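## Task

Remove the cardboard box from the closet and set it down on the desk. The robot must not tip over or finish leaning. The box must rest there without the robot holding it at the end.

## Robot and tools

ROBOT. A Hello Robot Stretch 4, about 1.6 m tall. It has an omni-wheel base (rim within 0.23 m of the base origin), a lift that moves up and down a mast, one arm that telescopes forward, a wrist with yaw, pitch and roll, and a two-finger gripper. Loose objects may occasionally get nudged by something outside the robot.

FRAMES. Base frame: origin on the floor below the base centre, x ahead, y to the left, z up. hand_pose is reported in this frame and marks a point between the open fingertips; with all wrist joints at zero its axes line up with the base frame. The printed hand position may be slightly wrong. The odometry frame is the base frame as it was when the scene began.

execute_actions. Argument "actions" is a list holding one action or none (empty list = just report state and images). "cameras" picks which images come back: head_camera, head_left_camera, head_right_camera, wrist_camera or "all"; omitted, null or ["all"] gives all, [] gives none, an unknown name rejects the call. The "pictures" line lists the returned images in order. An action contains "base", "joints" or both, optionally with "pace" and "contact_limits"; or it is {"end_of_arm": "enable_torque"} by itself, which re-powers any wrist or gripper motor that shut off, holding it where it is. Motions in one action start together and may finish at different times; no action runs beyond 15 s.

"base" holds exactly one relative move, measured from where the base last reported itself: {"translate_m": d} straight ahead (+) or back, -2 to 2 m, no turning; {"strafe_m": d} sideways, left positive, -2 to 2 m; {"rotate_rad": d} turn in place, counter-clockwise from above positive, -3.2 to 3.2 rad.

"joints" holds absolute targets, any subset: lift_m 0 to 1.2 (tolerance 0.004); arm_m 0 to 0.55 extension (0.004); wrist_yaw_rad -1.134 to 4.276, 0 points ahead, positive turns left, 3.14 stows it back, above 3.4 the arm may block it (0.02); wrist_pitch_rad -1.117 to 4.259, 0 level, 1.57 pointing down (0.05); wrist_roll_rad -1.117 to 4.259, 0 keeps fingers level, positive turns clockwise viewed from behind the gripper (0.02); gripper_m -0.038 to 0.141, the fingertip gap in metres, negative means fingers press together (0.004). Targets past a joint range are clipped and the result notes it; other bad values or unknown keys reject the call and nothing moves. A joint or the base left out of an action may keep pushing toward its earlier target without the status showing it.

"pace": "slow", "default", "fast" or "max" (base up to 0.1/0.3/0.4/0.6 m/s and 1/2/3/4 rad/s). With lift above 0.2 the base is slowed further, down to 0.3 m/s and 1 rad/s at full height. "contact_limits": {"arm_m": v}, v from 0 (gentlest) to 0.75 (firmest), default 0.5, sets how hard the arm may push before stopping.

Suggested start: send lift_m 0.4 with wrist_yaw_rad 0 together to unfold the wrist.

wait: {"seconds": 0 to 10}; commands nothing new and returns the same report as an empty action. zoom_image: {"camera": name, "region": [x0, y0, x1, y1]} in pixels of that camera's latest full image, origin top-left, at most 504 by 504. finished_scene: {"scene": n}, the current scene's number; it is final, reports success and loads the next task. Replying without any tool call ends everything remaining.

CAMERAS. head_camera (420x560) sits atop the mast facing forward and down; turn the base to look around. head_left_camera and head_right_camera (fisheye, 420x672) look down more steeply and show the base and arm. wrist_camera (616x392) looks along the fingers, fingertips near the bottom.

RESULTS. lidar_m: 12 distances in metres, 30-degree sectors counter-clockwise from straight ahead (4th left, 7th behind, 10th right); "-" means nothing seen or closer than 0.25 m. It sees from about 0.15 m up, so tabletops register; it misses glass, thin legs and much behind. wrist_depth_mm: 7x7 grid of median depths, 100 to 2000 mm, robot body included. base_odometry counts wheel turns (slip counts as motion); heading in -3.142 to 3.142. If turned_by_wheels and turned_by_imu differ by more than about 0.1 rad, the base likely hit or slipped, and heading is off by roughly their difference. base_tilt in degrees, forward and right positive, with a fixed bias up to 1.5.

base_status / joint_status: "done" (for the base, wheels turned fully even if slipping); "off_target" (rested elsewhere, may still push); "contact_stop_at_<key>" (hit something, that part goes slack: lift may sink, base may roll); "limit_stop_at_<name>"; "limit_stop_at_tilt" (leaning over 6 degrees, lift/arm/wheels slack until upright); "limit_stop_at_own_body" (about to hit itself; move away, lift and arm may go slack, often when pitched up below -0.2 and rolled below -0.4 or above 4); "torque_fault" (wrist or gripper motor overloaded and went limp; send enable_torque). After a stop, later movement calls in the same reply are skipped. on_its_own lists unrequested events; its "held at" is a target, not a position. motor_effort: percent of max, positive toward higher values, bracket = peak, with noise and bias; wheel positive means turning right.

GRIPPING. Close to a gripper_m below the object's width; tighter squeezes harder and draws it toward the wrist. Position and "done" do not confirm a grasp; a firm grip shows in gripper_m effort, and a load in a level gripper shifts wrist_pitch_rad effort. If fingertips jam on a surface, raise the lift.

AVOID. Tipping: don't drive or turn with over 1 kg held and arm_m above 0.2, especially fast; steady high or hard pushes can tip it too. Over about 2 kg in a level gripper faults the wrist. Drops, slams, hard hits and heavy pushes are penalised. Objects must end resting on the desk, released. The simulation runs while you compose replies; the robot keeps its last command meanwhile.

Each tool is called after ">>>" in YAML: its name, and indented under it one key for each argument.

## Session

>>> execute_actions:
  actions:
    - {"joints":{"lift_m":0.4,"wrist_yaw_rad":0},"pace":"fast"}

Scene clock: 2.33 s.
base_odometry: x=+0.000 y=+0.000 heading=+0.000 (m, m, rad; odometry frame)
turned_by_wheels: +0.000 (rad since the last result)
turned_by_imu: +0.001 (rad since the last result)
base_tilt: forward=-0.7 right=+0.2 (deg)
lidar_m: 1.67 1.35 1.12 1.12 1.26 1.57 1.55 1.82 2.64 2.62 2.94 1.67
base_status: not commanded
joint_positions: lift_m=+0.400 arm_m=+0.000 wrist_yaw_rad=+0.000 wrist_pitch_rad=-0.010 wrist_roll_rad=+0.006 gripper_m=+0.057
joint_status: all done
motor_effort: lift_m=+21(24) arm_m=-1(1) wrist_yaw_rad=-2(6) wrist_pitch_rad=-6(5) wrist_roll_rad=-1(2) gripper_m=-4(4) wheel_0=+0(0) wheel_1=+0(0) wheel_2=+0(0) (%)
hand_pose: x=+0.4594 y=-0.0873 z=+0.5808 quat_wxyz=(+1.000, +0.003, -0.005, +0.000) (m; base frame)
wrist_depth_mm: 1255 1756 - - - - 1983 / 1255 1661 - - - - 1983 / 1255 1661 - 1863 - 1661 1983 / 1255 1661 - - - - 1983 / 1229 1708 - - - - - / 1229 1708 202 1983 197 1708 1863 / 1229 1366 1336 112 1336 1229 1281
pictures: head_camera, head_left_camera, head_right_camera, wrist_camera
Images, in order (width x height): head_camera 420x560, head_left_camera 420x672, head_right_camera 420x672, wrist_camera 616x392.

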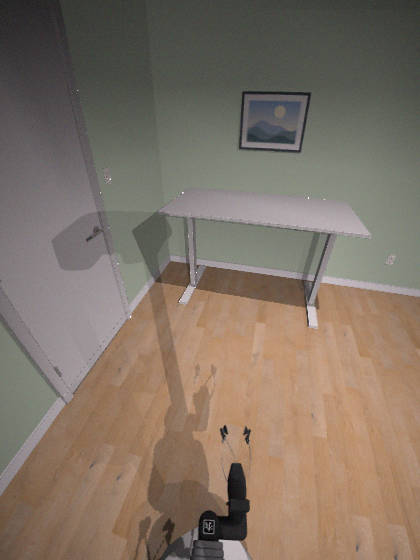

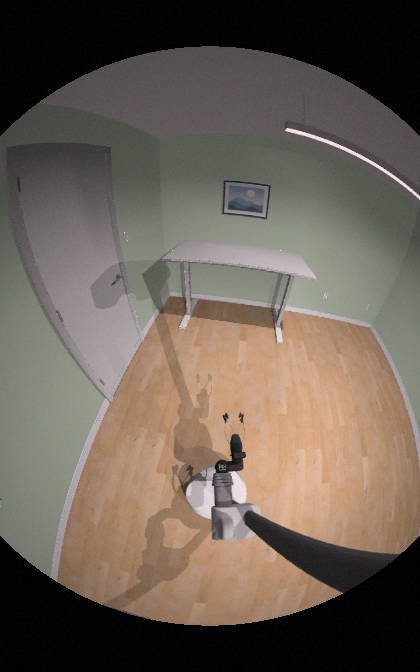

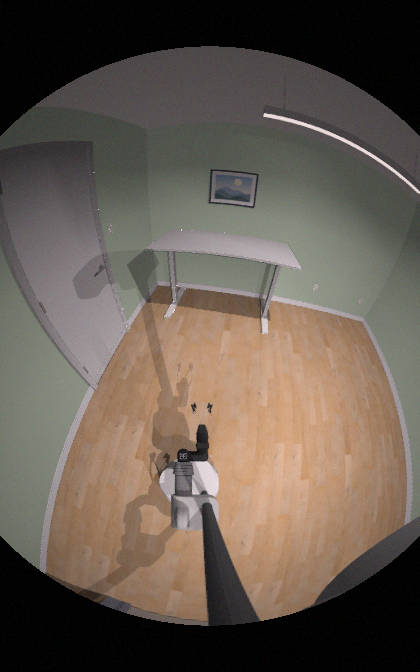

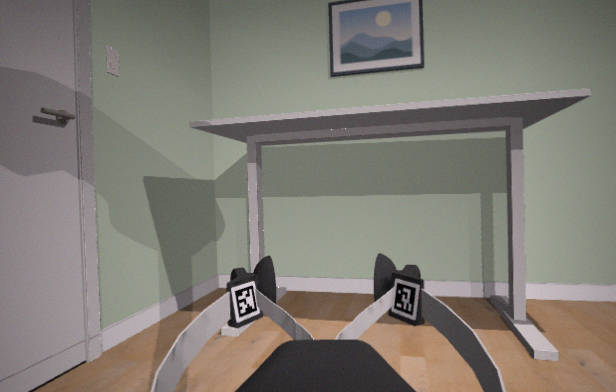

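>>> execute_actions:
  actions:
    - {"base":{"rotate_rad":2.82},"joints":{"lift_m":0.75},"pace":"fast"}
  cameras: ["head_left_camera","wrist_camera"]

Scene clock: 6.47 s.
base_odometry: x=+0.000 y=+0.000 heading=+2.820 (m, m, rad; odometry frame)
turned_by_wheels: +2.820 (rad since the last result)
turned_by_imu: +2.879 (rad since the last result)
base_tilt: forward=-0.7 right=+0.2 (deg)
lidar_m: 1.56 1.57 1.99 2.60 2.65 2.68 2.07 1.71 1.23 1.13 1.16 1.43
base_status: done
joint_positions: lift_m=+0.750 arm_m=+0.000 wrist_yaw_rad=+0.000 wrist_pitch_rad=-0.010 wrist_roll_rad=+0.006 gripper_m=+0.057
joint_status: all done
motor_effort: lift_m=+22(24) arm_m=-1(1) wrist_yaw_rad=-3(3) wrist_pitch_rad=-6(6) wrist_roll_rad=+0(1) gripper_m=-3(3) wheel_0=-1(12) wheel_1=+1(8) wheel_2=+0(12) (%)
hand_pose: x=+0.4594 y=-0.0873 z=+0.9308 quat_wxyz=(+1.000, +0.003, -0.005, +0.000) (m; base frame)
wrist_depth_mm: 1308 1336 1366 1336 - 1921 1281 / 1366 1308 1336 1366 - 1863 1308 / 1308 1308 1336 1336 - 1863 1336 / 1336 1336 1366 1366 - 1808 1308 / 1336 1336 1366 1397 - 1863 1308 / 1336 1336 203 1366 197 1808 1336 / 1366 1336 1397 112 - 1708 1336
pictures: head_left_camera, wrist_camera
Images, in order (width x height): head_left_camera 420x672, wrist_camera 616x392.

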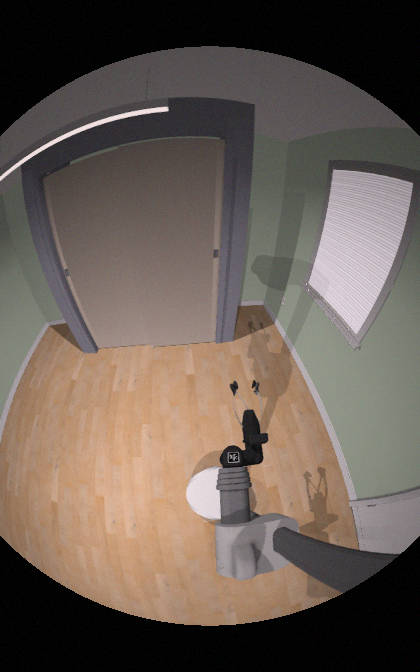

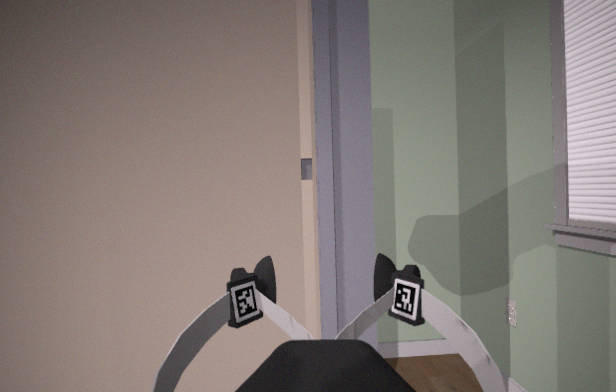

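>>> execute_actions:
  actions:
    - {"base":{"rotate_rad":0.04},"joints":{"lift_m":0.89,"gripper_m":0.0}}
  cameras: []

>>> execute_actions:
  actions:
    - {"base":{"translate_m":0.72},"joints":{"arm_m":0.2}}
  cameras: ["wrist_camera"]

Scene clock: 9.87 s.
base_odometry: x=+0.000 y=+0.000 heading=+2.859 (m, m, rad; odometry frame)
turned_by_wheels: +0.039 (rad since the last result)
turned_by_imu: +0.041 (rad since the last result)
base_tilt: forward=-0.7 right=+0.2 (deg)
lidar_m: 1.55 1.59 2.04 2.59 2.63 2.63 2.08 1.67 1.22 1.13 1.15 1.47
base_status: done
joint_positions: lift_m=+0.890 arm_m=+0.000 wrist_yaw_rad=+0.000 wrist_pitch_rad=-0.010 wrist_roll_rad=+0.006 gripper_m=+0.000
joint_status: all done
motor_effort: lift_m=+22(25) arm_m=-1(1) wrist_yaw_rad=-2(3) wrist_pitch_rad=-6(5) wrist_roll_rad=-2(1) gripper_m=-6(5) wheel_0=-4(2) wheel_1=-3(4) wheel_2=-4(8) (%)
hand_pose: x=+0.4594 y=-0.0874 z=+1.0708 quat_wxyz=(+1.000, +0.003, -0.005, +0.000) (m; base frame)
wrist_depth_mm: 1397 1336 1308 1336 - - 1397 / 1366 1366 1336 1336 - - 1366 / 1397 1308 1336 1336 - - 1397 / 1397 1336 1366 1366 - - 1397 / 1366 1336 1336 1366 - - 1430 / 1366 1366 1336 198 189 - 1464 / 1397 1366 1366 112 - 1808 1464
pictures: none
No camera images: the call's "cameras" was empty. Leave "cameras" out to get every camera's image.

Scene clock: 13.77 s.
base_odometry: x=-0.691 y=+0.200 heading=+2.859 (m, m, rad; odometry frame)
turned_by_wheels: +0.000 (rad since the last result)
turned_by_imu: +0.000 (rad since the last result)
base_tilt: forward=-0.6 right=+0.2 (deg)
lidar_m: 0.82 0.85 1.16 2.67 2.73 3.40 2.78 1.64 1.15 1.03 1.06 0.90
base_status: done
joint_positions: lift_m=+0.890 arm_m=+0.199 wrist_yaw_rad=+0.000 wrist_pitch_rad=-0.010 wrist_roll_rad=+0.006 gripper_m=+0.000
joint_status: all done
motor_effort: lift_m=+21(22) arm_m=+5(8) wrist_yaw_rad=-3(1) wrist_pitch_rad=-5(5) wrist_roll_rad=-2(1) gripper_m=-6(5) wheel_0=+3(10) wheel_1=+2(6) wheel_2=-1(12) (%)
hand_pose: x=+0.6586 y=-0.0874 z=+1.0709 quat_wxyz=(+1.000, +0.003, -0.005, +0.000) (m; base frame)
wrist_depth_mm: 421 427 433 430 407 424 1182 / 421 424 430 430 404 421 1182 / 427 430 436 433 407 424 1205 / 427 427 433 436 407 424 1205 / 427 430 436 439 410 427 1182 / 427 430 433 198 190 427 1182 / 430 430 436 112 427 430 1160
pictures: wrist_camera
Images, in order (width x height): wrist_camera 616x392.

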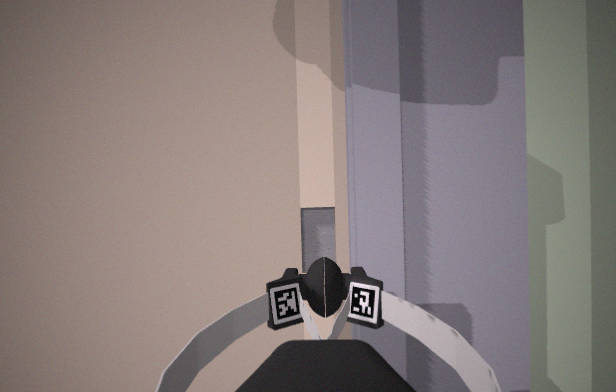

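>>> execute_actions:
  actions:
    - {"joints":{"arm_m":0.47},"contact_limits":{"arm_m":0.2}}
  cameras: ["wrist_camera"]

>>> execute_actions:
  actions:
    - {"base":{"strafe_m":0.65},"pace":"slow"}
  cameras: ["wrist_camera","head_left_camera"]

Scene clock: 17.90 s.
base_odometry: x=-0.691 y=+0.200 heading=+2.859 (m, m, rad; odometry frame)
turned_by_wheels: -0.001 (rad since the last result)
turned_by_imu: +0.007 (rad since the last result)
base_tilt: forward=-0.7 right=+0.2 (deg)
lidar_m: 0.83 0.87 1.15 2.65 2.72 3.40 3.21 1.66 1.16 1.04 1.06 0.87
base_status: not commanded
joint_positions: lift_m=+0.890 arm_m=+0.406 wrist_yaw_rad=-0.005 wrist_pitch_rad=-0.011 wrist_roll_rad=+0.006 gripper_m=+0.000
joint_status: arm_m contact_stop (moved +0.207 of +0.271)
on_its_own: arm_m is slack since a contact_stop (your +0.470 is given up)
motor_effort: lift_m=+20(21) arm_m=+0(18) wrist_yaw_rad=+13(54) wrist_pitch_rad=-3(14) wrist_roll_rad=+0(0) gripper_m=-4(5) wheel_0=+0(5) wheel_1=+0(8) wheel_2=-4(13) (%)
contact_limits: arm_m 0.2
hand_pose: x=+0.8649 y=-0.0889 z=+1.0711 quat_wxyz=(+1.000, +0.003, -0.005, -0.002) (m; base frame)
wrist_depth_mm: 223 225 228 229 200 215 216 / 224 227 228 229 200 202 216 / 225 226 228 229 202 202 217 / 225 228 230 231 201 202 219 / 226 228 230 242 202 203 219 / 227 228 229 206 187 202 219 / 228 229 231 112 202 204 220
pictures: wrist_camera
Images, in order (width x height): wrist_camera 616x392.

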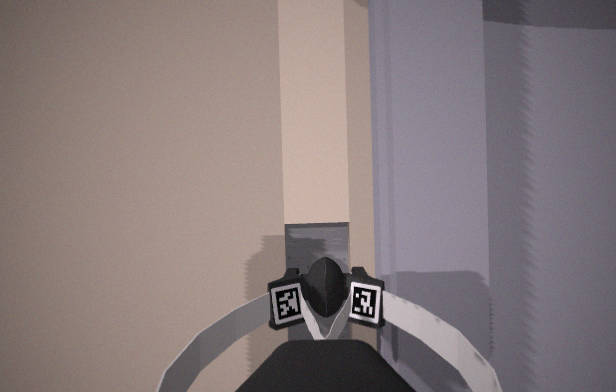

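not run: a stop came earlier in this reply.

>>> execute_actions:
  actions:
    - {"base":{"strafe_m":0.65},"pace":"slow"}
  cameras: ["wrist_camera","head_left_camera"]

Scene clock: 26.33 s.
base_odometry: x=-0.874 y=-0.423 heading=+2.857 (m, m, rad; odometry frame)
turned_by_wheels: -0.002 (rad since the last result)
turned_by_imu: -0.056 (rad since the last result)
base_tilt: forward=-0.7 right=+0.2 (deg)
lidar_m: 0.76 0.77 1.01 2.02 2.05 2.58 3.26 2.55 1.88 1.67 1.28 1.11
base_status: done
joint_positions: lift_m=+0.890 arm_m=+0.352 wrist_yaw_rad=-0.019 wrist_pitch_rad=-0.011 wrist_roll_rad=+0.006 gripper_m=+0.000
joint_status: not commanded
on_its_own: arm_m is slack since a contact_stop (your +0.470 is given up); wrist_yaw_rad is at rest, and its effort (+53) is outside its rest range (-13 to +13)
motor_effort: lift_m=+21(20) arm_m=+0(0) wrist_yaw_rad=+53(59) wrist_pitch_rad=-5(6) wrist_roll_rad=-1(0) gripper_m=-4(6) wheel_0=-11(15) wheel_1=-2(6) wheel_2=-13(14) (%)
hand_pose: x=+0.8094 y=-0.0929 z=+1.0711 quat_wxyz=(+1.000, +0.003, -0.005, -0.010) (m; base frame)
wrist_depth_mm: 208 214 220 226 661 723 723 / 210 214 221 226 976 1008 891 / 209 215 220 226 1008 1008 904 / 210 216 221 227 768 1025 904 / 211 216 221 236 991 1025 917 / 211 216 221 194 186 854 820 / 212 216 220 112 591 585 647
pictures: head_left_camera, wrist_camera
Images, in order (width x height): head_left_camera 420x672, wrist_camera 616x392.

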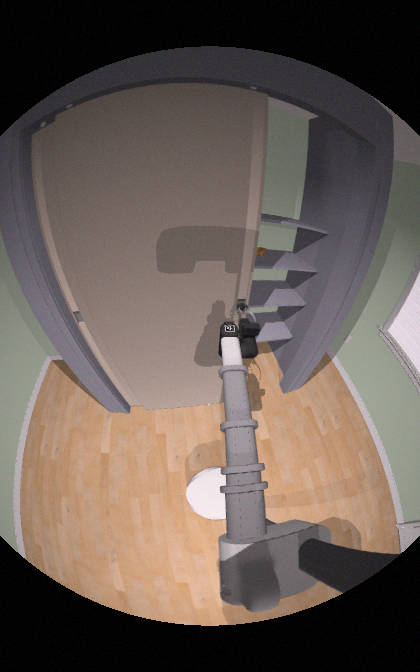

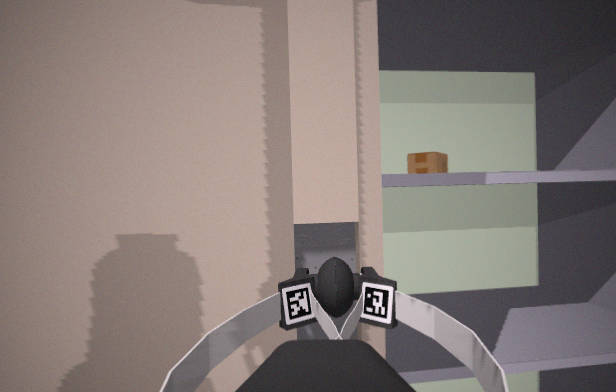

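>>> execute_actions:
  actions:
    - {"joints":{"arm_m":0.25}}
  cameras: []

>>> execute_actions:
  actions:
    - {"base":{"rotate_rad":0.07},"joints":{"lift_m":1.04,"gripper_m":0.14}}
  cameras: []

>>> execute_actions:
  actions:
    - {"base":{"strafe_m":-0.33}}
  cameras: []

>>> execute_actions:
  actions:
    - {"base":{"translate_m":0.3}}
  cameras: ["wrist_camera"]

Scene clock: 30.17 s.
base_odometry: x=-0.874 y=-0.423 heading=+2.859 (m, m, rad; odometry frame)
turned_by_wheels: +0.002 (rad since the last result)
turned_by_imu: +0.003 (rad since the last result)
base_tilt: forward=-0.6 right=+0.2 (deg)
lidar_m: 0.76 0.79 0.99 2.03 2.05 2.57 3.29 2.55 1.88 1.66 1.25 1.11
base_status: not commanded
joint_positions: lift_m=+0.890 arm_m=+0.251 wrist_yaw_rad=+0.000 wrist_pitch_rad=-0.010 wrist_roll_rad=+0.006 gripper_m=+0.000
joint_status: all done
motor_effort: lift_m=+21(20) arm_m=-4(6) wrist_yaw_rad=-1(53) wrist_pitch_rad=-5(6) wrist_roll_rad=+0(2) gripper_m=-4(7) wheel_0=+1(11) wheel_1=-1(2) wheel_2=-2(13) (%)
hand_pose: x=+0.7102 y=-0.0874 z=+1.0709 quat_wxyz=(+1.000, +0.003, -0.005, +0.000) (m; base frame)
wrist_depth_mm: 300 307 312 320 699 715 768 / 300 307 312 322 1042 1078 946 / 301 307 314 319 1078 1078 960 / 301 309 314 320 1078 1078 946 / 304 309 314 320 1078 1098 976 / 301 309 312 198 190 854 831 / 304 309 315 112 676 878 976
pictures: none
No camera images: the call's "cameras" was empty. Leave "cameras" out to get every camera's image.

Scene clock: 32.53 s.
base_odometry: x=-0.874 y=-0.423 heading=+2.928 (m, m, rad; odometry frame)
turned_by_wheels: +0.069 (rad since the last result)
turned_by_imu: +0.071 (rad since the last result)
base_tilt: forward=-0.7 right=+0.2 (deg)
lidar_m: 0.77 0.79 1.02 2.02 2.09 2.74 3.29 2.59 1.84 1.67 1.16 1.10
base_status: done
joint_positions: lift_m=+1.040 arm_m=+0.251 wrist_yaw_rad=+0.000 wrist_pitch_rad=-0.010 wrist_roll_rad=+0.006 gripper_m=+0.140
joint_status: all done
motor_effort: lift_m=+22(22) arm_m=-5(5) wrist_yaw_rad=-3(2) wrist_pitch_rad=-5(5) wrist_roll_rad=+0(2) gripper_m=+0(5) wheel_0=-2(4) wheel_1=-3(5) wheel_2=-4(9) (%)
hand_pose: x=+0.7102 y=-0.0874 z=+1.2208 quat_wxyz=(+1.000, +0.003, -0.005, +0.000) (m; base frame)
wrist_depth_mm: 304 307 306 309 309 1060 1042 / 306 307 307 307 309 732 759 / 307 307 309 309 309 1025 1042 / 307 307 307 307 314 1025 1060 / 309 310 310 310 312 715 809 / 309 310 310 312 312 1042 1078 / 310 310 310 112 314 891 878
pictures: none
No camera images: the call's "cameras" was empty. Leave "cameras" out to get every camera's image.

Scene clock: 34.97 s.
base_odometry: x=-0.804 y=-0.101 heading=+2.928 (m, m, rad; odometry frame)
turned_by_wheels: +0.000 (rad since the last result)
turned_by_imu: +0.000 (rad since the last result)
base_tilt: forward=-0.7 right=+0.3 (deg)
lidar_m: 0.81 0.82 1.06 2.37 2.42 3.20 3.27 2.08 1.47 1.33 1.38 0.91
base_status: done
joint_positions: lift_m=+1.040 arm_m=+0.251 wrist_yaw_rad=+0.000 wrist_pitch_rad=-0.010 wrist_roll_rad=+0.006 gripper_m=+0.140
joint_status: not commanded
motor_effort: lift_m=+21(22) arm_m=-4(4) wrist_yaw_rad=+0(2) wrist_pitch_rad=-5(5) wrist_roll_rad=-1(1) gripper_m=-1(1) wheel_0=+2(7) wheel_1=-1(10) wheel_2=+0(1) (%)
hand_pose: x=+0.7102 y=-0.0874 z=+1.2209 quat_wxyz=(+1.000, +0.003, -0.005, +0.000) (m; base frame)
wrist_depth_mm: 327 1042 1060 1060 1060 917 640 / 327 1042 1060 1042 1078 809 640 / 327 1042 1060 1060 1078 891 647 / 329 1042 1042 1042 1042 960 654 / 329 831 798 820 891 732 647 / 327 1060 1042 1060 1060 788 661 / 330 931 931 112 904 831 661
pictures: none
No camera images: the call's "cameras" was empty. Leave "cameras" out to get every camera's image.

Scene clock: 37.43 s.
base_odometry: x=-1.097 y=-0.037 heading=+2.928 (m, m, rad; odometry frame)
turned_by_wheels: +0.000 (rad since the last result)
turned_by_imu: +0.000 (rad since the last result)
base_tilt: forward=-0.7 right=+0.2 (deg)
lidar_m: 0.80 0.50 0.65 2.40 2.44 3.20 3.59 2.10 1.46 1.33 0.74 0.67
base_status: done
joint_positions: lift_m=+1.040 arm_m=+0.251 wrist_yaw_rad=+0.000 wrist_pitch_rad=-0.010 wrist_roll_rad=+0.006 gripper_m=+0.140
joint_status: not commanded
motor_effort: lift_m=+21(21) arm_m=-4(4) wrist_yaw_rad=-2(1) wrist_pitch_rad=-6(5) wrist_roll_rad=-1(2) gripper_m=-1(2) wheel_0=+2(6) wheel_1=+3(7) wheel_2=-3(10) (%)
hand_pose: x=+0.7102 y=-0.0874 z=+1.2209 quat_wxyz=(+1.000, +0.003, -0.005, +0.000) (m; base frame)
wrist_depth_mm: 357 366 349 353 359 364 366 / 500 517 530 539 554 564 574 / 741 750 750 750 759 759 621 / 750 750 750 759 759 768 621 / 741 759 750 569 732 707 597 / 427 384 347 402 349 351 375 / 759 759 759 112 768 768 640
pictures: wrist_camera
Images, in order (width x height): wrist_camera 616x392.

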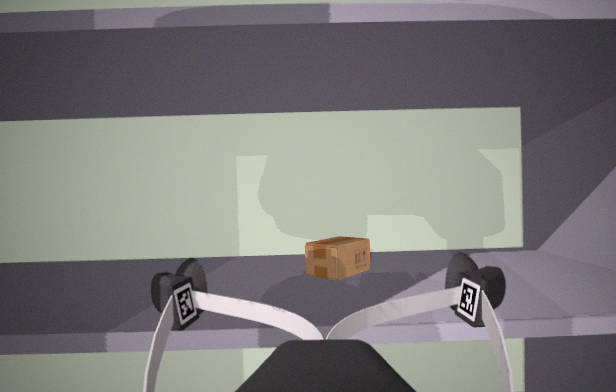

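>>> execute_actions:
  actions:
    - {"base":{"strafe_m":-0.035},"joints":{"lift_m":0.995}}
  cameras: []

>>> execute_actions:
  actions:
    - {"base":{"translate_m":0.08},"joints":{"arm_m":0.54}}
  cameras: ["wrist_camera"]

Scene clock: 40.57 s.
base_odometry: x=-1.090 y=-0.003 heading=+2.928 (m, m, rad; odometry frame)
turned_by_wheels: +0.000 (rad since the last result)
turned_by_imu: +0.001 (rad since the last result)
base_tilt: forward=-0.6 right=+0.2 (deg)
lidar_m: 0.80 0.52 0.69 2.42 2.48 3.26 3.58 2.04 1.41 1.29 0.75 0.63
base_status: done
joint_positions: lift_m=+0.995 arm_m=+0.251 wrist_yaw_rad=+0.000 wrist_pitch_rad=-0.010 wrist_roll_rad=+0.006 gripper_m=+0.140
joint_status: all done
motor_effort: lift_m=+13(21) arm_m=-4(4) wrist_yaw_rad=-2(1) wrist_pitch_rad=-6(5) wrist_roll_rad=-1(1) gripper_m=-1(1) wheel_0=+2(9) wheel_1=-2(10) wheel_2=+0(2) (%)
hand_pose: x=+0.7102 y=-0.0874 z=+1.1765 quat_wxyz=(+1.000, +0.003, -0.005, +0.000) (m; base frame)
wrist_depth_mm: 433 442 442 455 462 462 473 / 647 661 676 691 715 715 574 / 759 750 750 750 759 759 580 / 750 750 759 750 768 759 574 / 574 549 521 508 484 466 452 / 759 347 349 349 351 351 564 / 768 759 768 112 768 750 603
pictures: none
No camera images: the call's "cameras" was empty. Leave "cameras" out to get every camera's image.

Scene clock: 42.37 s.
base_odometry: x=-1.168 y=+0.014 heading=+2.929 (m, m, rad; odometry frame)
turned_by_wheels: +0.000 (rad since the last result)
turned_by_imu: +0.024 (rad since the last result)
base_tilt: forward=-0.7 right=+0.2 (deg)
lidar_m: 0.71 0.44 0.58 2.40 2.49 3.32 3.69 2.00 1.37 1.29 0.61 0.61
base_status: done
joint_positions: lift_m=+0.995 arm_m=+0.451 wrist_yaw_rad=-0.001 wrist_pitch_rad=-0.010 wrist_roll_rad=+0.006 gripper_m=+0.140
joint_status: arm_m contact_stop (moved +0.200 of +0.289)
on_its_own: arm_m is slack since a contact_stop (your +0.540 is given up)
motor_effort: lift_m=+16(16) arm_m=+0(28) wrist_yaw_rad=+2(63) wrist_pitch_rad=-6(37) wrist_roll_rad=-1(3) gripper_m=-1(0) wheel_0=+2(3) wheel_1=+2(9) wheel_2=+1(15) (%)
hand_pose: x=+0.9102 y=-0.0878 z=+1.1762 quat_wxyz=(+1.000, +0.003, -0.005, -0.001) (m; base frame)
wrist_depth_mm: 430 436 445 455 477 469 473 / 477 477 477 477 473 473 473 / 480 477 480 473 477 473 473 / 480 480 477 480 473 477 477 / 484 480 477 258 306 466 445 / 278 249 224 240 218 211 246 / 185 182 181 112 176 171 170
pictures: wrist_camera
Images, in order (width x height): wrist_camera 616x392.

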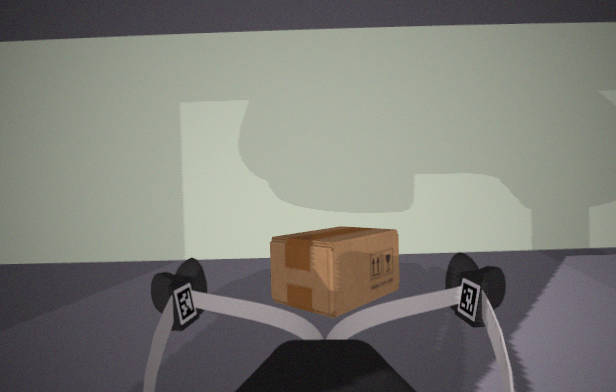

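Wrist caught shelf edge; raise slightly and extend.

>>> execute_actions:
  actions:
    - {"joints":{"lift_m":1.02}}
  cameras: []

>>> execute_actions:
  actions:
    - {"joints":{"arm_m":0.53}}
  cameras: ["wrist_camera"]

Scene clock: 44.97 s.
base_odometry: x=-1.168 y=+0.014 heading=+2.929 (m, m, rad; odometry frame)
turned_by_wheels: +0.000 (rad since the last result)
turned_by_imu: +0.001 (rad since the last result)
base_tilt: forward=-0.7 right=+0.2 (deg)
lidar_m: 0.73 0.44 0.58 2.40 2.48 3.32 3.68 2.00 1.38 1.29 0.59 0.59
base_status: not commanded
joint_positions: lift_m=+1.020 arm_m=+0.451 wrist_yaw_rad=+0.000 wrist_pitch_rad=-0.010 wrist_roll_rad=+0.006 gripper_m=+0.140
joint_status: all done
on_its_own: arm_m is held at +0.451, not at your +0.540, since a contact_stop
motor_effort: lift_m=+22(24) arm_m=+0(0) wrist_yaw_rad=+1(3) wrist_pitch_rad=-6(7) wrist_roll_rad=+0(1) gripper_m=-2(2) wheel_0=+2(2) wheel_1=+2(2) wheel_2=+1(1) (%)
hand_pose: x=+0.9103 y=-0.0875 z=+1.2007 quat_wxyz=(+1.000, +0.003, -0.005, +0.000) (m; base frame)
wrist_depth_mm: 379 384 394 397 404 415 415 / 477 477 473 473 473 480 469 / 480 480 480 473 477 473 473 / 480 480 477 477 477 477 473 / 484 480 480 477 480 473 477 / 359 322 290 244 270 271 317 / 238 236 233 112 226 222 219
pictures: none
No camera images: the call's "cameras" was empty. Leave "cameras" out to get every camera's image.

Scene clock: 46.13 s.
base_odometry: x=-1.168 y=+0.014 heading=+2.929 (m, m, rad; odometry frame)
turned_by_wheels: +0.000 (rad since the last result)
turned_by_imu: +0.000 (rad since the last result)
base_tilt: forward=-0.7 right=+0.2 (deg)
lidar_m: 0.73 0.45 0.59 2.41 2.48 3.32 3.68 1.98 1.36 1.30 0.60 0.59
base_status: not commanded
joint_positions: lift_m=+1.020 arm_m=+0.529 wrist_yaw_rad=+0.000 wrist_pitch_rad=-0.010 wrist_roll_rad=+0.006 gripper_m=+0.140
joint_status: all done
motor_effort: lift_m=+22(22) arm_m=+5(4) wrist_yaw_rad=-2(0) wrist_pitch_rad=-6(6) wrist_roll_rad=+0(2) gripper_m=+0(0) wheel_0=+2(2) wheel_1=+2(2) wheel_2=+1(1) (%)
hand_pose: x=+0.9886 y=-0.0874 z=+1.2008 quat_wxyz=(+1.000, +0.003, -0.005, +0.000) (m; base frame)
wrist_depth_mm: 377 397 394 397 392 394 392 / 402 399 399 397 397 392 394 / 399 399 399 399 397 392 397 / 402 399 402 399 397 397 397 / 402 402 402 399 397 399 399 / 359 320 218 183 198 271 317 / 237 236 233 112 206 221 217
pictures: wrist_camera
Images, in order (width x height): wrist_camera 616x392.

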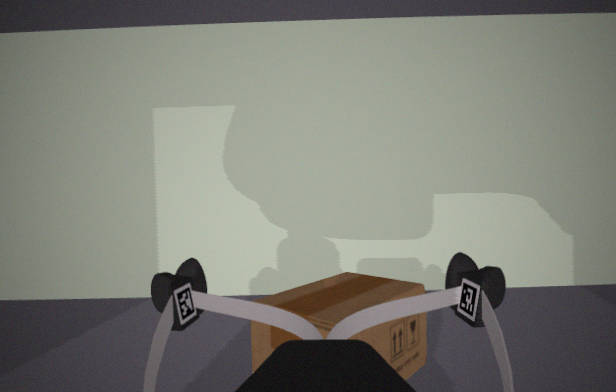

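>>> execute_actions:
  actions:
    - {"joints":{"wrist_pitch_rad":0.13}}
  cameras: []

>>> execute_actions:
  actions:
    - {"joints":{"gripper_m":0.02}}
  cameras: ["wrist_camera"]

Scene clock: 47.77 s.
base_odometry: x=-1.168 y=+0.014 heading=+2.929 (m, m, rad; odometry frame)
turned_by_wheels: +0.000 (rad since the last result)
turned_by_imu: +0.000 (rad since the last result)
base_tilt: forward=-0.7 right=+0.2 (deg)
lidar_m: 0.73 0.42 0.59 2.41 2.50 3.29 3.68 2.01 1.38 1.30 0.61 0.60
base_status: not commanded
joint_positions: lift_m=+1.020 arm_m=+0.529 wrist_yaw_rad=+0.001 wrist_pitch_rad=+0.117 wrist_roll_rad=+0.007 gripper_m=+0.140
joint_status: all done
on_its_own: wrist_pitch_rad is at rest, and its effort (+39) is outside its rest range (-23 to +23)
motor_effort: lift_m=+12(22) arm_m=+4(5) wrist_yaw_rad=-5(5) wrist_pitch_rad=+39(39) wrist_roll_rad=-2(3) gripper_m=-2(1) wheel_0=+2(2) wheel_1=+2(2) wheel_2=+1(1) (%)
hand_pose: x=+0.9869 y=-0.0871 z=+1.1651 quat_wxyz=(+0.998, +0.003, +0.058, +0.000) (m; base frame)
wrist_depth_mm: 375 377 373 373 373 370 370 / 382 379 382 382 377 377 379 / 387 389 389 389 387 389 384 / 397 397 394 397 397 394 392 / 402 399 402 220 219 379 370 / 270 249 202 166 187 217 247 / 197 195 193 112 188 185 184
pictures: none
No camera images: the call's "cameras" was empty. Leave "cameras" out to get every camera's image.

Scene clock: 49.93 s.
base_odometry: x=-1.168 y=+0.014 heading=+2.929 (m, m, rad; odometry frame)
turned_by_wheels: +0.000 (rad since the last result)
turned_by_imu: +0.001 (rad since the last result)
base_tilt: forward=-0.7 right=+0.2 (deg)
lidar_m: 0.72 0.42 0.57 2.40 2.49 3.32 3.67 2.00 1.36 1.29 0.56 0.59
base_status: not commanded
joint_positions: lift_m=+1.020 arm_m=+0.529 wrist_yaw_rad=+0.001 wrist_pitch_rad=+0.117 wrist_roll_rad=+0.007 gripper_m=+0.020
joint_status: all done
on_its_own: wrist_pitch_rad is at rest, and its effort (+37) is outside its rest range (-23 to +23)
motor_effort: lift_m=+11(12) arm_m=+4(4) wrist_yaw_rad=-5(5) wrist_pitch_rad=+37(39) wrist_roll_rad=-3(3) gripper_m=-21(23) wheel_0=+2(2) wheel_1=+2(2) wheel_2=+1(1) (%)
hand_pose: x=+0.9869 y=-0.0871 z=+1.1650 quat_wxyz=(+0.998, +0.003, +0.058, +0.000) (m; base frame)
wrist_depth_mm: 377 375 373 373 373 373 373 / 382 379 379 379 377 379 377 / 387 389 389 387 387 387 387 / 394 397 397 394 394 394 394 / 402 402 399 215 353 379 370 / 270 266 184 167 184 233 245 / 197 184 184 112 187 177 183
pictures: wrist_camera
Images, in order (width x height): wrist_camera 616x392.

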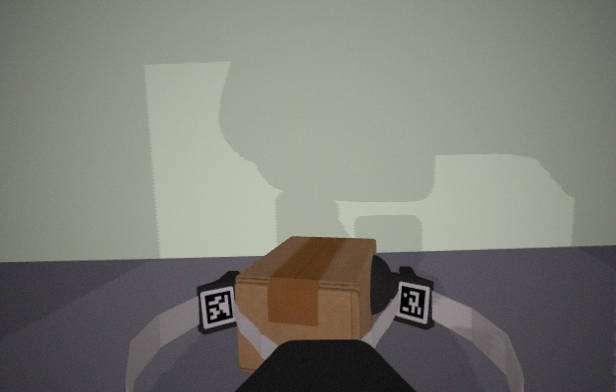

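>>> execute_actions:
  actions:
    - {"joints":{"lift_m":1.06,"gripper_m":0.0}}
  cameras: []

>>> execute_actions:
  actions:
    - {"joints":{"arm_m":0.05},"base":{"translate_m":-0.35}}
  cameras: ["wrist_camera"]

>>> execute_actions:
  actions:
    - {"base":{"rotate_rad":-3.08}}
  cameras: ["head_left_camera","wrist_camera"]

Scene clock: 52.83 s.
base_odometry: x=-1.168 y=+0.014 heading=+2.929 (m, m, rad; odometry frame)
turned_by_wheels: +0.000 (rad since the last result)
turned_by_imu: +0.001 (rad since the last result)
base_tilt: forward=-0.7 right=+0.2 (deg)
lidar_m: 0.72 0.45 0.58 2.41 2.50 3.30 3.71 2.01 1.37 1.29 0.60 0.57
base_status: not commanded
joint_positions: lift_m=+1.060 arm_m=+0.529 wrist_yaw_rad=+0.000 wrist_pitch_rad=+0.133 wrist_roll_rad=+0.006 gripper_m=+0.001
joint_status: all done
motor_effort: lift_m=+22(22) arm_m=+4(4) wrist_yaw_rad=-2(5) wrist_pitch_rad=-7(38) wrist_roll_rad=+1(2) gripper_m=-28(26) wheel_0=+2(2) wheel_1=+2(2) wheel_2=+1(1) (%)
hand_pose: x=+0.9862 y=-0.0873 z=+1.1996 quat_wxyz=(+0.998, +0.003, +0.066, +0.000) (m; base frame)
wrist_depth_mm: 370 368 368 368 366 368 366 / 379 377 377 375 375 379 377 / 389 387 387 387 387 387 387 / 397 397 399 397 394 397 397 / 407 404 404 213 399 402 399 / 319 314 174 160 180 272 286 / 236 222 220 112 224 211 219
pictures: none
No camera images: the call's "cameras" was empty. Leave "cameras" out to get every camera's image.

Scene clock: 55.50 s.
base_odometry: x=-0.826 y=-0.060 heading=+2.928 (m, m, rad; odometry frame)
turned_by_wheels: +0.000 (rad since the last result)
turned_by_imu: +0.001 (rad since the last result)
base_tilt: forward=-0.7 right=+0.2 (deg)
lidar_m: 0.79 0.78 1.05 2.40 2.47 3.28 3.31 1.98 1.41 1.31 1.34 0.85
base_status: done
joint_positions: lift_m=+1.060 arm_m=+0.051 wrist_yaw_rad=+0.000 wrist_pitch_rad=+0.133 wrist_roll_rad=+0.006 gripper_m=+0.001
joint_status: all done
motor_effort: lift_m=+22(22) arm_m=-4(4) wrist_yaw_rad=-1(2) wrist_pitch_rad=-8(9) wrist_roll_rad=-1(1) gripper_m=-26(27) wheel_0=-3(6) wheel_1=-3(6) wheel_2=+2(11) (%)
hand_pose: x=+0.5076 y=-0.0875 z=+1.1995 quat_wxyz=(+0.998, +0.003, +0.067, +0.000) (m; base frame)
wrist_depth_mm: 469 492 1182 1138 1182 931 504 / 484 488 1205 1025 1078 866 508 / 496 500 1229 1229 1229 946 517 / 508 517 1182 1118 1229 891 517 / 521 521 1255 213 1255 960 521 / 535 535 174 160 181 627 525 / 549 544 1336 112 1308 991 525
pictures: wrist_camera
Images, in order (width x height): wrist_camera 616x392.

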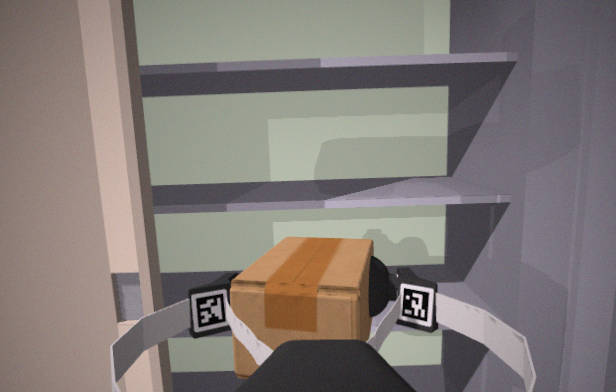

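Scene clock: 58.97 s.
base_odometry: x=-0.826 y=-0.060 heading=-0.151 (m, m, rad; odometry frame)
turned_by_wheels: -3.079 (rad since the last result)
turned_by_imu: -3.143 (rad since the last result)
base_tilt: forward=-0.7 right=+0.2 (deg)
lidar_m: 2.45 1.88 1.39 1.29 1.36 0.85 0.79 0.80 1.11 2.41 2.50 3.38
base_status: done
joint_positions: lift_m=+1.060 arm_m=+0.051 wrist_yaw_rad=+0.000 wrist_pitch_rad=+0.133 wrist_roll_rad=+0.006 gripper_m=+0.001
joint_status: not commanded
motor_effort: lift_m=+22(22) arm_m=-4(4) wrist_yaw_rad=-1(1) wrist_pitch_rad=-8(8) wrist_roll_rad=+1(0) gripper_m=-28(28) wheel_0=+2(3) wheel_1=+1(8) wheel_2=+3(6) (%)
hand_pose: x=+0.5076 y=-0.0875 z=+1.1996 quat_wxyz=(+0.998, +0.003, +0.067, +0.000) (m; base frame)
wrist_depth_mm: 1863 - - - - - - / 1808 - - - - - - / 1808 - - - - - - / 1863 - - - - - - / 1808 - - 212 - - - / 1808 - 174 160 181 - - / 1808 - - 112 - 1983 -
pictures: head_left_camera, wrist_camera
Images, in order (width x height): head_left_camera 420x672, wrist_camera 616x392.

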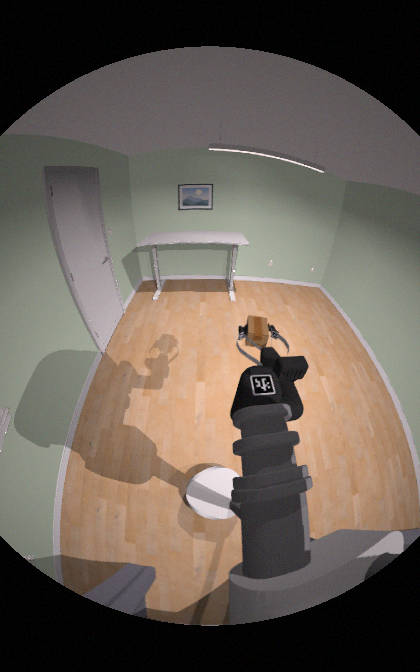

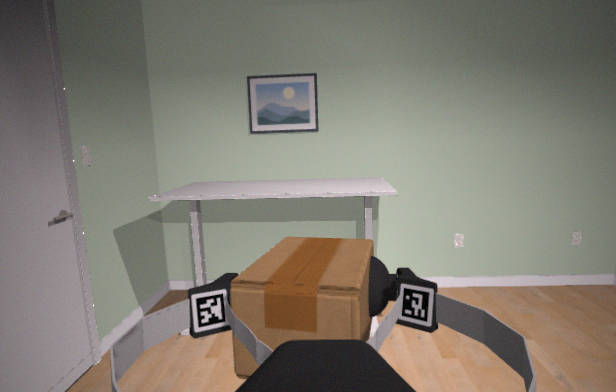

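>>> execute_actions:
  actions:
    - {"base":{"translate_m":1.93},"pace":"fast"}
  cameras: []

>>> execute_actions:
  actions:
    - {"base":{"strafe_m":0.25},"joints":{"arm_m":0.3}}
  cameras: ["head_left_camera","wrist_camera"]

Scene clock: 67.40 s.
base_odometry: x=+1.082 y=-0.351 heading=-0.151 (m, m, rad; odometry frame)
turned_by_wheels: +0.000 (rad since the last result)
turned_by_imu: -0.002 (rad since the last result)
base_tilt: forward=-0.7 right=+0.2 (deg)
lidar_m: 0.50 0.58 0.76 1.27 1.38 1.93 2.72 2.83 2.53 2.41 1.87 0.54
base_status: done
joint_positions: lift_m=+1.060 arm_m=+0.051 wrist_yaw_rad=+0.000 wrist_pitch_rad=+0.133 wrist_roll_rad=+0.006 gripper_m=+0.001
joint_status: not commanded
motor_effort: lift_m=+21(22) arm_m=-4(4) wrist_yaw_rad=-2(1) wrist_pitch_rad=-9(8) wrist_roll_rad=+0(1) gripper_m=-28(28) wheel_0=+2(5) wheel_1=+0(6) wheel_2=+1(14) (%)
hand_pose: x=+0.5076 y=-0.0874 z=+1.1996 quat_wxyz=(+0.998, +0.003, +0.067, +0.000) (m; base frame)
wrist_depth_mm: 1042 1025 991 1008 976 991 960 / 1025 1008 1042 1025 1008 991 976 / 1098 1078 1078 1042 1025 1008 1025 / 1118 1118 1098 1060 1042 1060 1025 / 1138 1138 1098 212 960 1060 1060 / 759 750 174 160 181 654 1078 / 569 535 530 112 535 508 530
pictures: none
No camera images: the call's "cameras" was empty. Leave "cameras" out to get every camera's image.

Scene clock: 69.53 s.
base_odometry: x=+1.120 y=-0.104 heading=-0.151 (m, m, rad; odometry frame)
turned_by_wheels: +0.000 (rad since the last result)
turned_by_imu: +0.001 (rad since the last result)
base_tilt: forward=-0.7 right=+0.2 (deg)
lidar_m: 0.51 0.58 0.78 1.02 1.10 1.54 2.66 2.83 2.79 2.68 0.74 0.56
base_status: done
joint_positions: lift_m=+1.060 arm_m=+0.299 wrist_yaw_rad=+0.000 wrist_pitch_rad=+0.133 wrist_roll_rad=+0.006 gripper_m=+0.001
joint_status: all done
motor_effort: lift_m=+21(21) arm_m=+5(4) wrist_yaw_rad=-1(2) wrist_pitch_rad=-8(9) wrist_roll_rad=-1(0) gripper_m=-27(28) wheel_0=+0(9) wheel_1=+0(9) wheel_2=+0(1) (%)
hand_pose: x=+0.7560 y=-0.0874 z=+1.1996 quat_wxyz=(+0.998, +0.003, +0.066, +0.000) (m; base frame)
wrist_depth_mm: 788 768 750 741 732 741 732 / 798 798 768 750 759 759 750 / 820 820 809 798 778 778 788 / 854 842 809 809 809 798 778 / 878 854 842 213 820 820 809 / 759 741 174 160 180 654 683 / 564 530 525 112 535 500 521
pictures: head_left_camera, wrist_camera
Images, in order (width x height): head_left_camera 420x672, wrist_camera 616x392.

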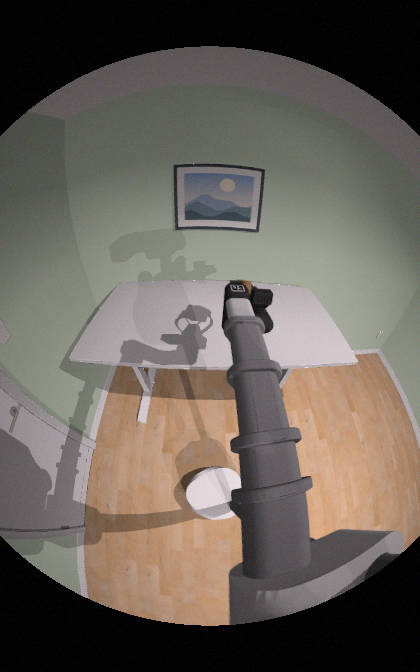

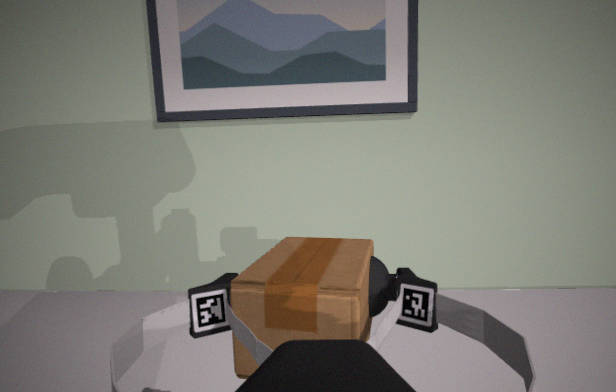

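>>> execute_actions:
  actions:
    - {"joints":{"lift_m":0.89}}
  cameras: []

Scene clock: 72.57 s.
base_odometry: x=+1.120 y=-0.104 heading=-0.151 (m, m, rad; odometry frame)
turned_by_wheels: +0.000 (rad since the last result)
turned_by_imu: +0.001 (rad since the last result)
base_tilt: forward=-0.6 right=+0.2 (deg)
lidar_m: 0.52 0.56 0.75 1.02 1.11 1.56 2.69 2.84 2.78 2.70 0.75 0.56
base_status: not commanded
joint_positions: lift_m=+0.890 arm_m=+0.299 wrist_yaw_rad=+0.000 wrist_pitch_rad=+0.133 wrist_roll_rad=+0.006 gripper_m=+0.001
joint_status: all done
motor_effort: lift_m=+13(18) arm_m=+5(5) wrist_yaw_rad=-2(2) wrist_pitch_rad=-8(8) wrist_roll_rad=+2(2) gripper_m=-29(29) wheel_0=+1(1) wheel_1=+1(0) wheel_2=+0(1) (%)
hand_pose: x=+0.7560 y=-0.0874 z=+1.0303 quat_wxyz=(+0.998, +0.003, +0.066, +0.000) (m; base frame)
wrist_depth_mm: 778 788 741 750 759 741 732 / 798 798 788 778 768 759 750 / 831 820 820 798 788 788 768 / 854 831 820 820 809 788 778 / 569 559 544 212 473 500 492 / 375 370 174 160 181 320 336 / 277 259 259 112 264 246 258
pictures: none
No camera images: the call's "cameras" was empty. Leave "cameras" out to get every camera's image.

>>> execute_actions:
  actions:
    - {"joints":{"lift_m":0.858}}
  cameras: []

>>> execute_actions:
  actions:
    - {"joints":{"gripper_m":0.13}}
  cameras: []

>>> execute_actions:
  actions:
    - {"joints":{"arm_m":0.1,"lift_m":0.9}}
  cameras: ["wrist_camera"]

Scene clock: 75.13 s.
base_odometry: x=+1.120 y=-0.104 heading=-0.151 (m, m, rad; odometry frame)
turned_by_wheels: +0.000 (rad since the last result)
turned_by_imu: +0.001 (rad since the last result)
base_tilt: forward=-0.7 right=+0.2 (deg)
lidar_m: 0.52 0.56 0.77 1.00 1.11 1.54 2.67 2.84 2.78 2.67 0.75 0.54
base_status: not commanded
joint_positions: lift_m=+0.858 arm_m=+0.299 wrist_yaw_rad=+0.000 wrist_pitch_rad=+0.133 wrist_roll_rad=+0.006 gripper_m=+0.001
joint_status: all done
motor_effort: lift_m=+13(16) arm_m=+5(5) wrist_yaw_rad=-2(3) wrist_pitch_rad=-7(8) wrist_roll_rad=-1(1) gripper_m=-28(27) wheel_0=+1(1) wheel_1=+0(1) wheel_2=+0(0) (%)
hand_pose: x=+0.7560 y=-0.0874 z=+0.9983 quat_wxyz=(+0.998, +0.003, +0.067, +0.000) (m; base frame)
wrist_depth_mm: 788 788 768 768 759 732 741 / 798 798 798 778 759 768 759 / 831 809 798 798 788 778 768 / 831 842 820 798 809 778 715 / 462 449 436 212 379 399 392 / 300 296 174 161 181 257 273 / 222 210 208 112 211 198 206
pictures: none
No camera images: the call's "cameras" was empty. Leave "cameras" out to get every camera's image.

Scene clock: 77.33 s.
base_odometry: x=+1.120 y=-0.104 heading=-0.151 (m, m, rad; odometry frame)
turned_by_wheels: +0.000 (rad since the last result)
turned_by_imu: +0.001 (rad since the last result)
base_tilt: forward=-0.7 right=+0.2 (deg)
lidar_m: 0.52 0.56 0.78 1.02 1.10 1.57 2.69 2.83 2.78 2.69 0.75 0.54
base_status: not commanded
joint_positions: lift_m=+0.858 arm_m=+0.299 wrist_yaw_rad=+0.000 wrist_pitch_rad=+0.133 wrist_roll_rad=+0.006 gripper_m=+0.130
joint_status: all done
motor_effort: lift_m=+13(14) arm_m=+5(5) wrist_yaw_rad=-1(2) wrist_pitch_rad=-7(8) wrist_roll_rad=+0(1) gripper_m=-1(25) wheel_0=+1(1) wheel_1=+0(0) wheel_2=+0(0) (%)
hand_pose: x=+0.7561 y=-0.0874 z=+0.9984 quat_wxyz=(+0.998, +0.003, +0.066, +0.000) (m; base frame)
wrist_depth_mm: 788 778 768 759 759 741 732 / 809 798 798 768 768 759 750 / 831 820 809 788 788 788 768 / 842 831 831 809 798 788 732 / 466 449 442 424 415 407 394 / 301 294 257 183 192 244 271 / 224 211 220 112 211 208 207
pictures: none
No camera images: the call's "cameras" was empty. Leave "cameras" out to get every camera's image.

Scene clock: 79.03 s.
base_odometry: x=+1.120 y=-0.104 heading=-0.151 (m, m, rad; odometry frame)
turned_by_wheels: +0.000 (rad since the last result)
turned_by_imu: +0.000 (rad since the last result)
base_tilt: forward=-0.8 right=+0.2 (deg)
lidar_m: 0.52 0.56 0.78 1.01 1.12 1.54 2.68 2.82 2.79 2.68 0.74 0.53
base_status: not commanded
joint_positions: lift_m=+0.900 arm_m=+0.101 wrist_yaw_rad=+0.000 wrist_pitch_rad=+0.132 wrist_roll_rad=+0.006 gripper_m=+0.130
joint_status: all done
motor_effort: lift_m=+22(24) arm_m=-4(2) wrist_yaw_rad=-3(3) wrist_pitch_rad=-6(6) wrist_roll_rad=+0(0) gripper_m=+0(2) wheel_0=+1(1) wheel_1=+0(0) wheel_2=+0(0) (%)
hand_pose: x=+0.5577 y=-0.0874 z=+1.0398 quat_wxyz=(+0.998, +0.003, +0.066, +0.000) (m; base frame)
wrist_depth_mm: 991 960 946 917 931 931 917 / 1008 1008 991 976 976 960 946 / 1042 1025 1008 991 991 960 960 / 1060 1042 1025 1025 991 976 976 / 615 597 585 480 549 530 525 / 399 392 338 379 330 320 357 / 297 279 290 112 282 274 274
pictures: wrist_camera
Images, in order (width x height): wrist_camera 616x392.

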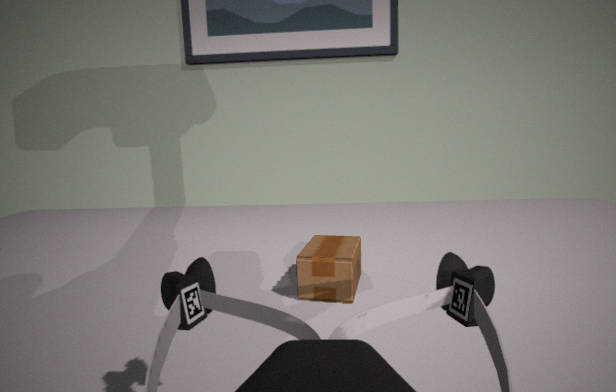

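>>> finished_scene:
  scene: 2

The scene is finished: the task was done.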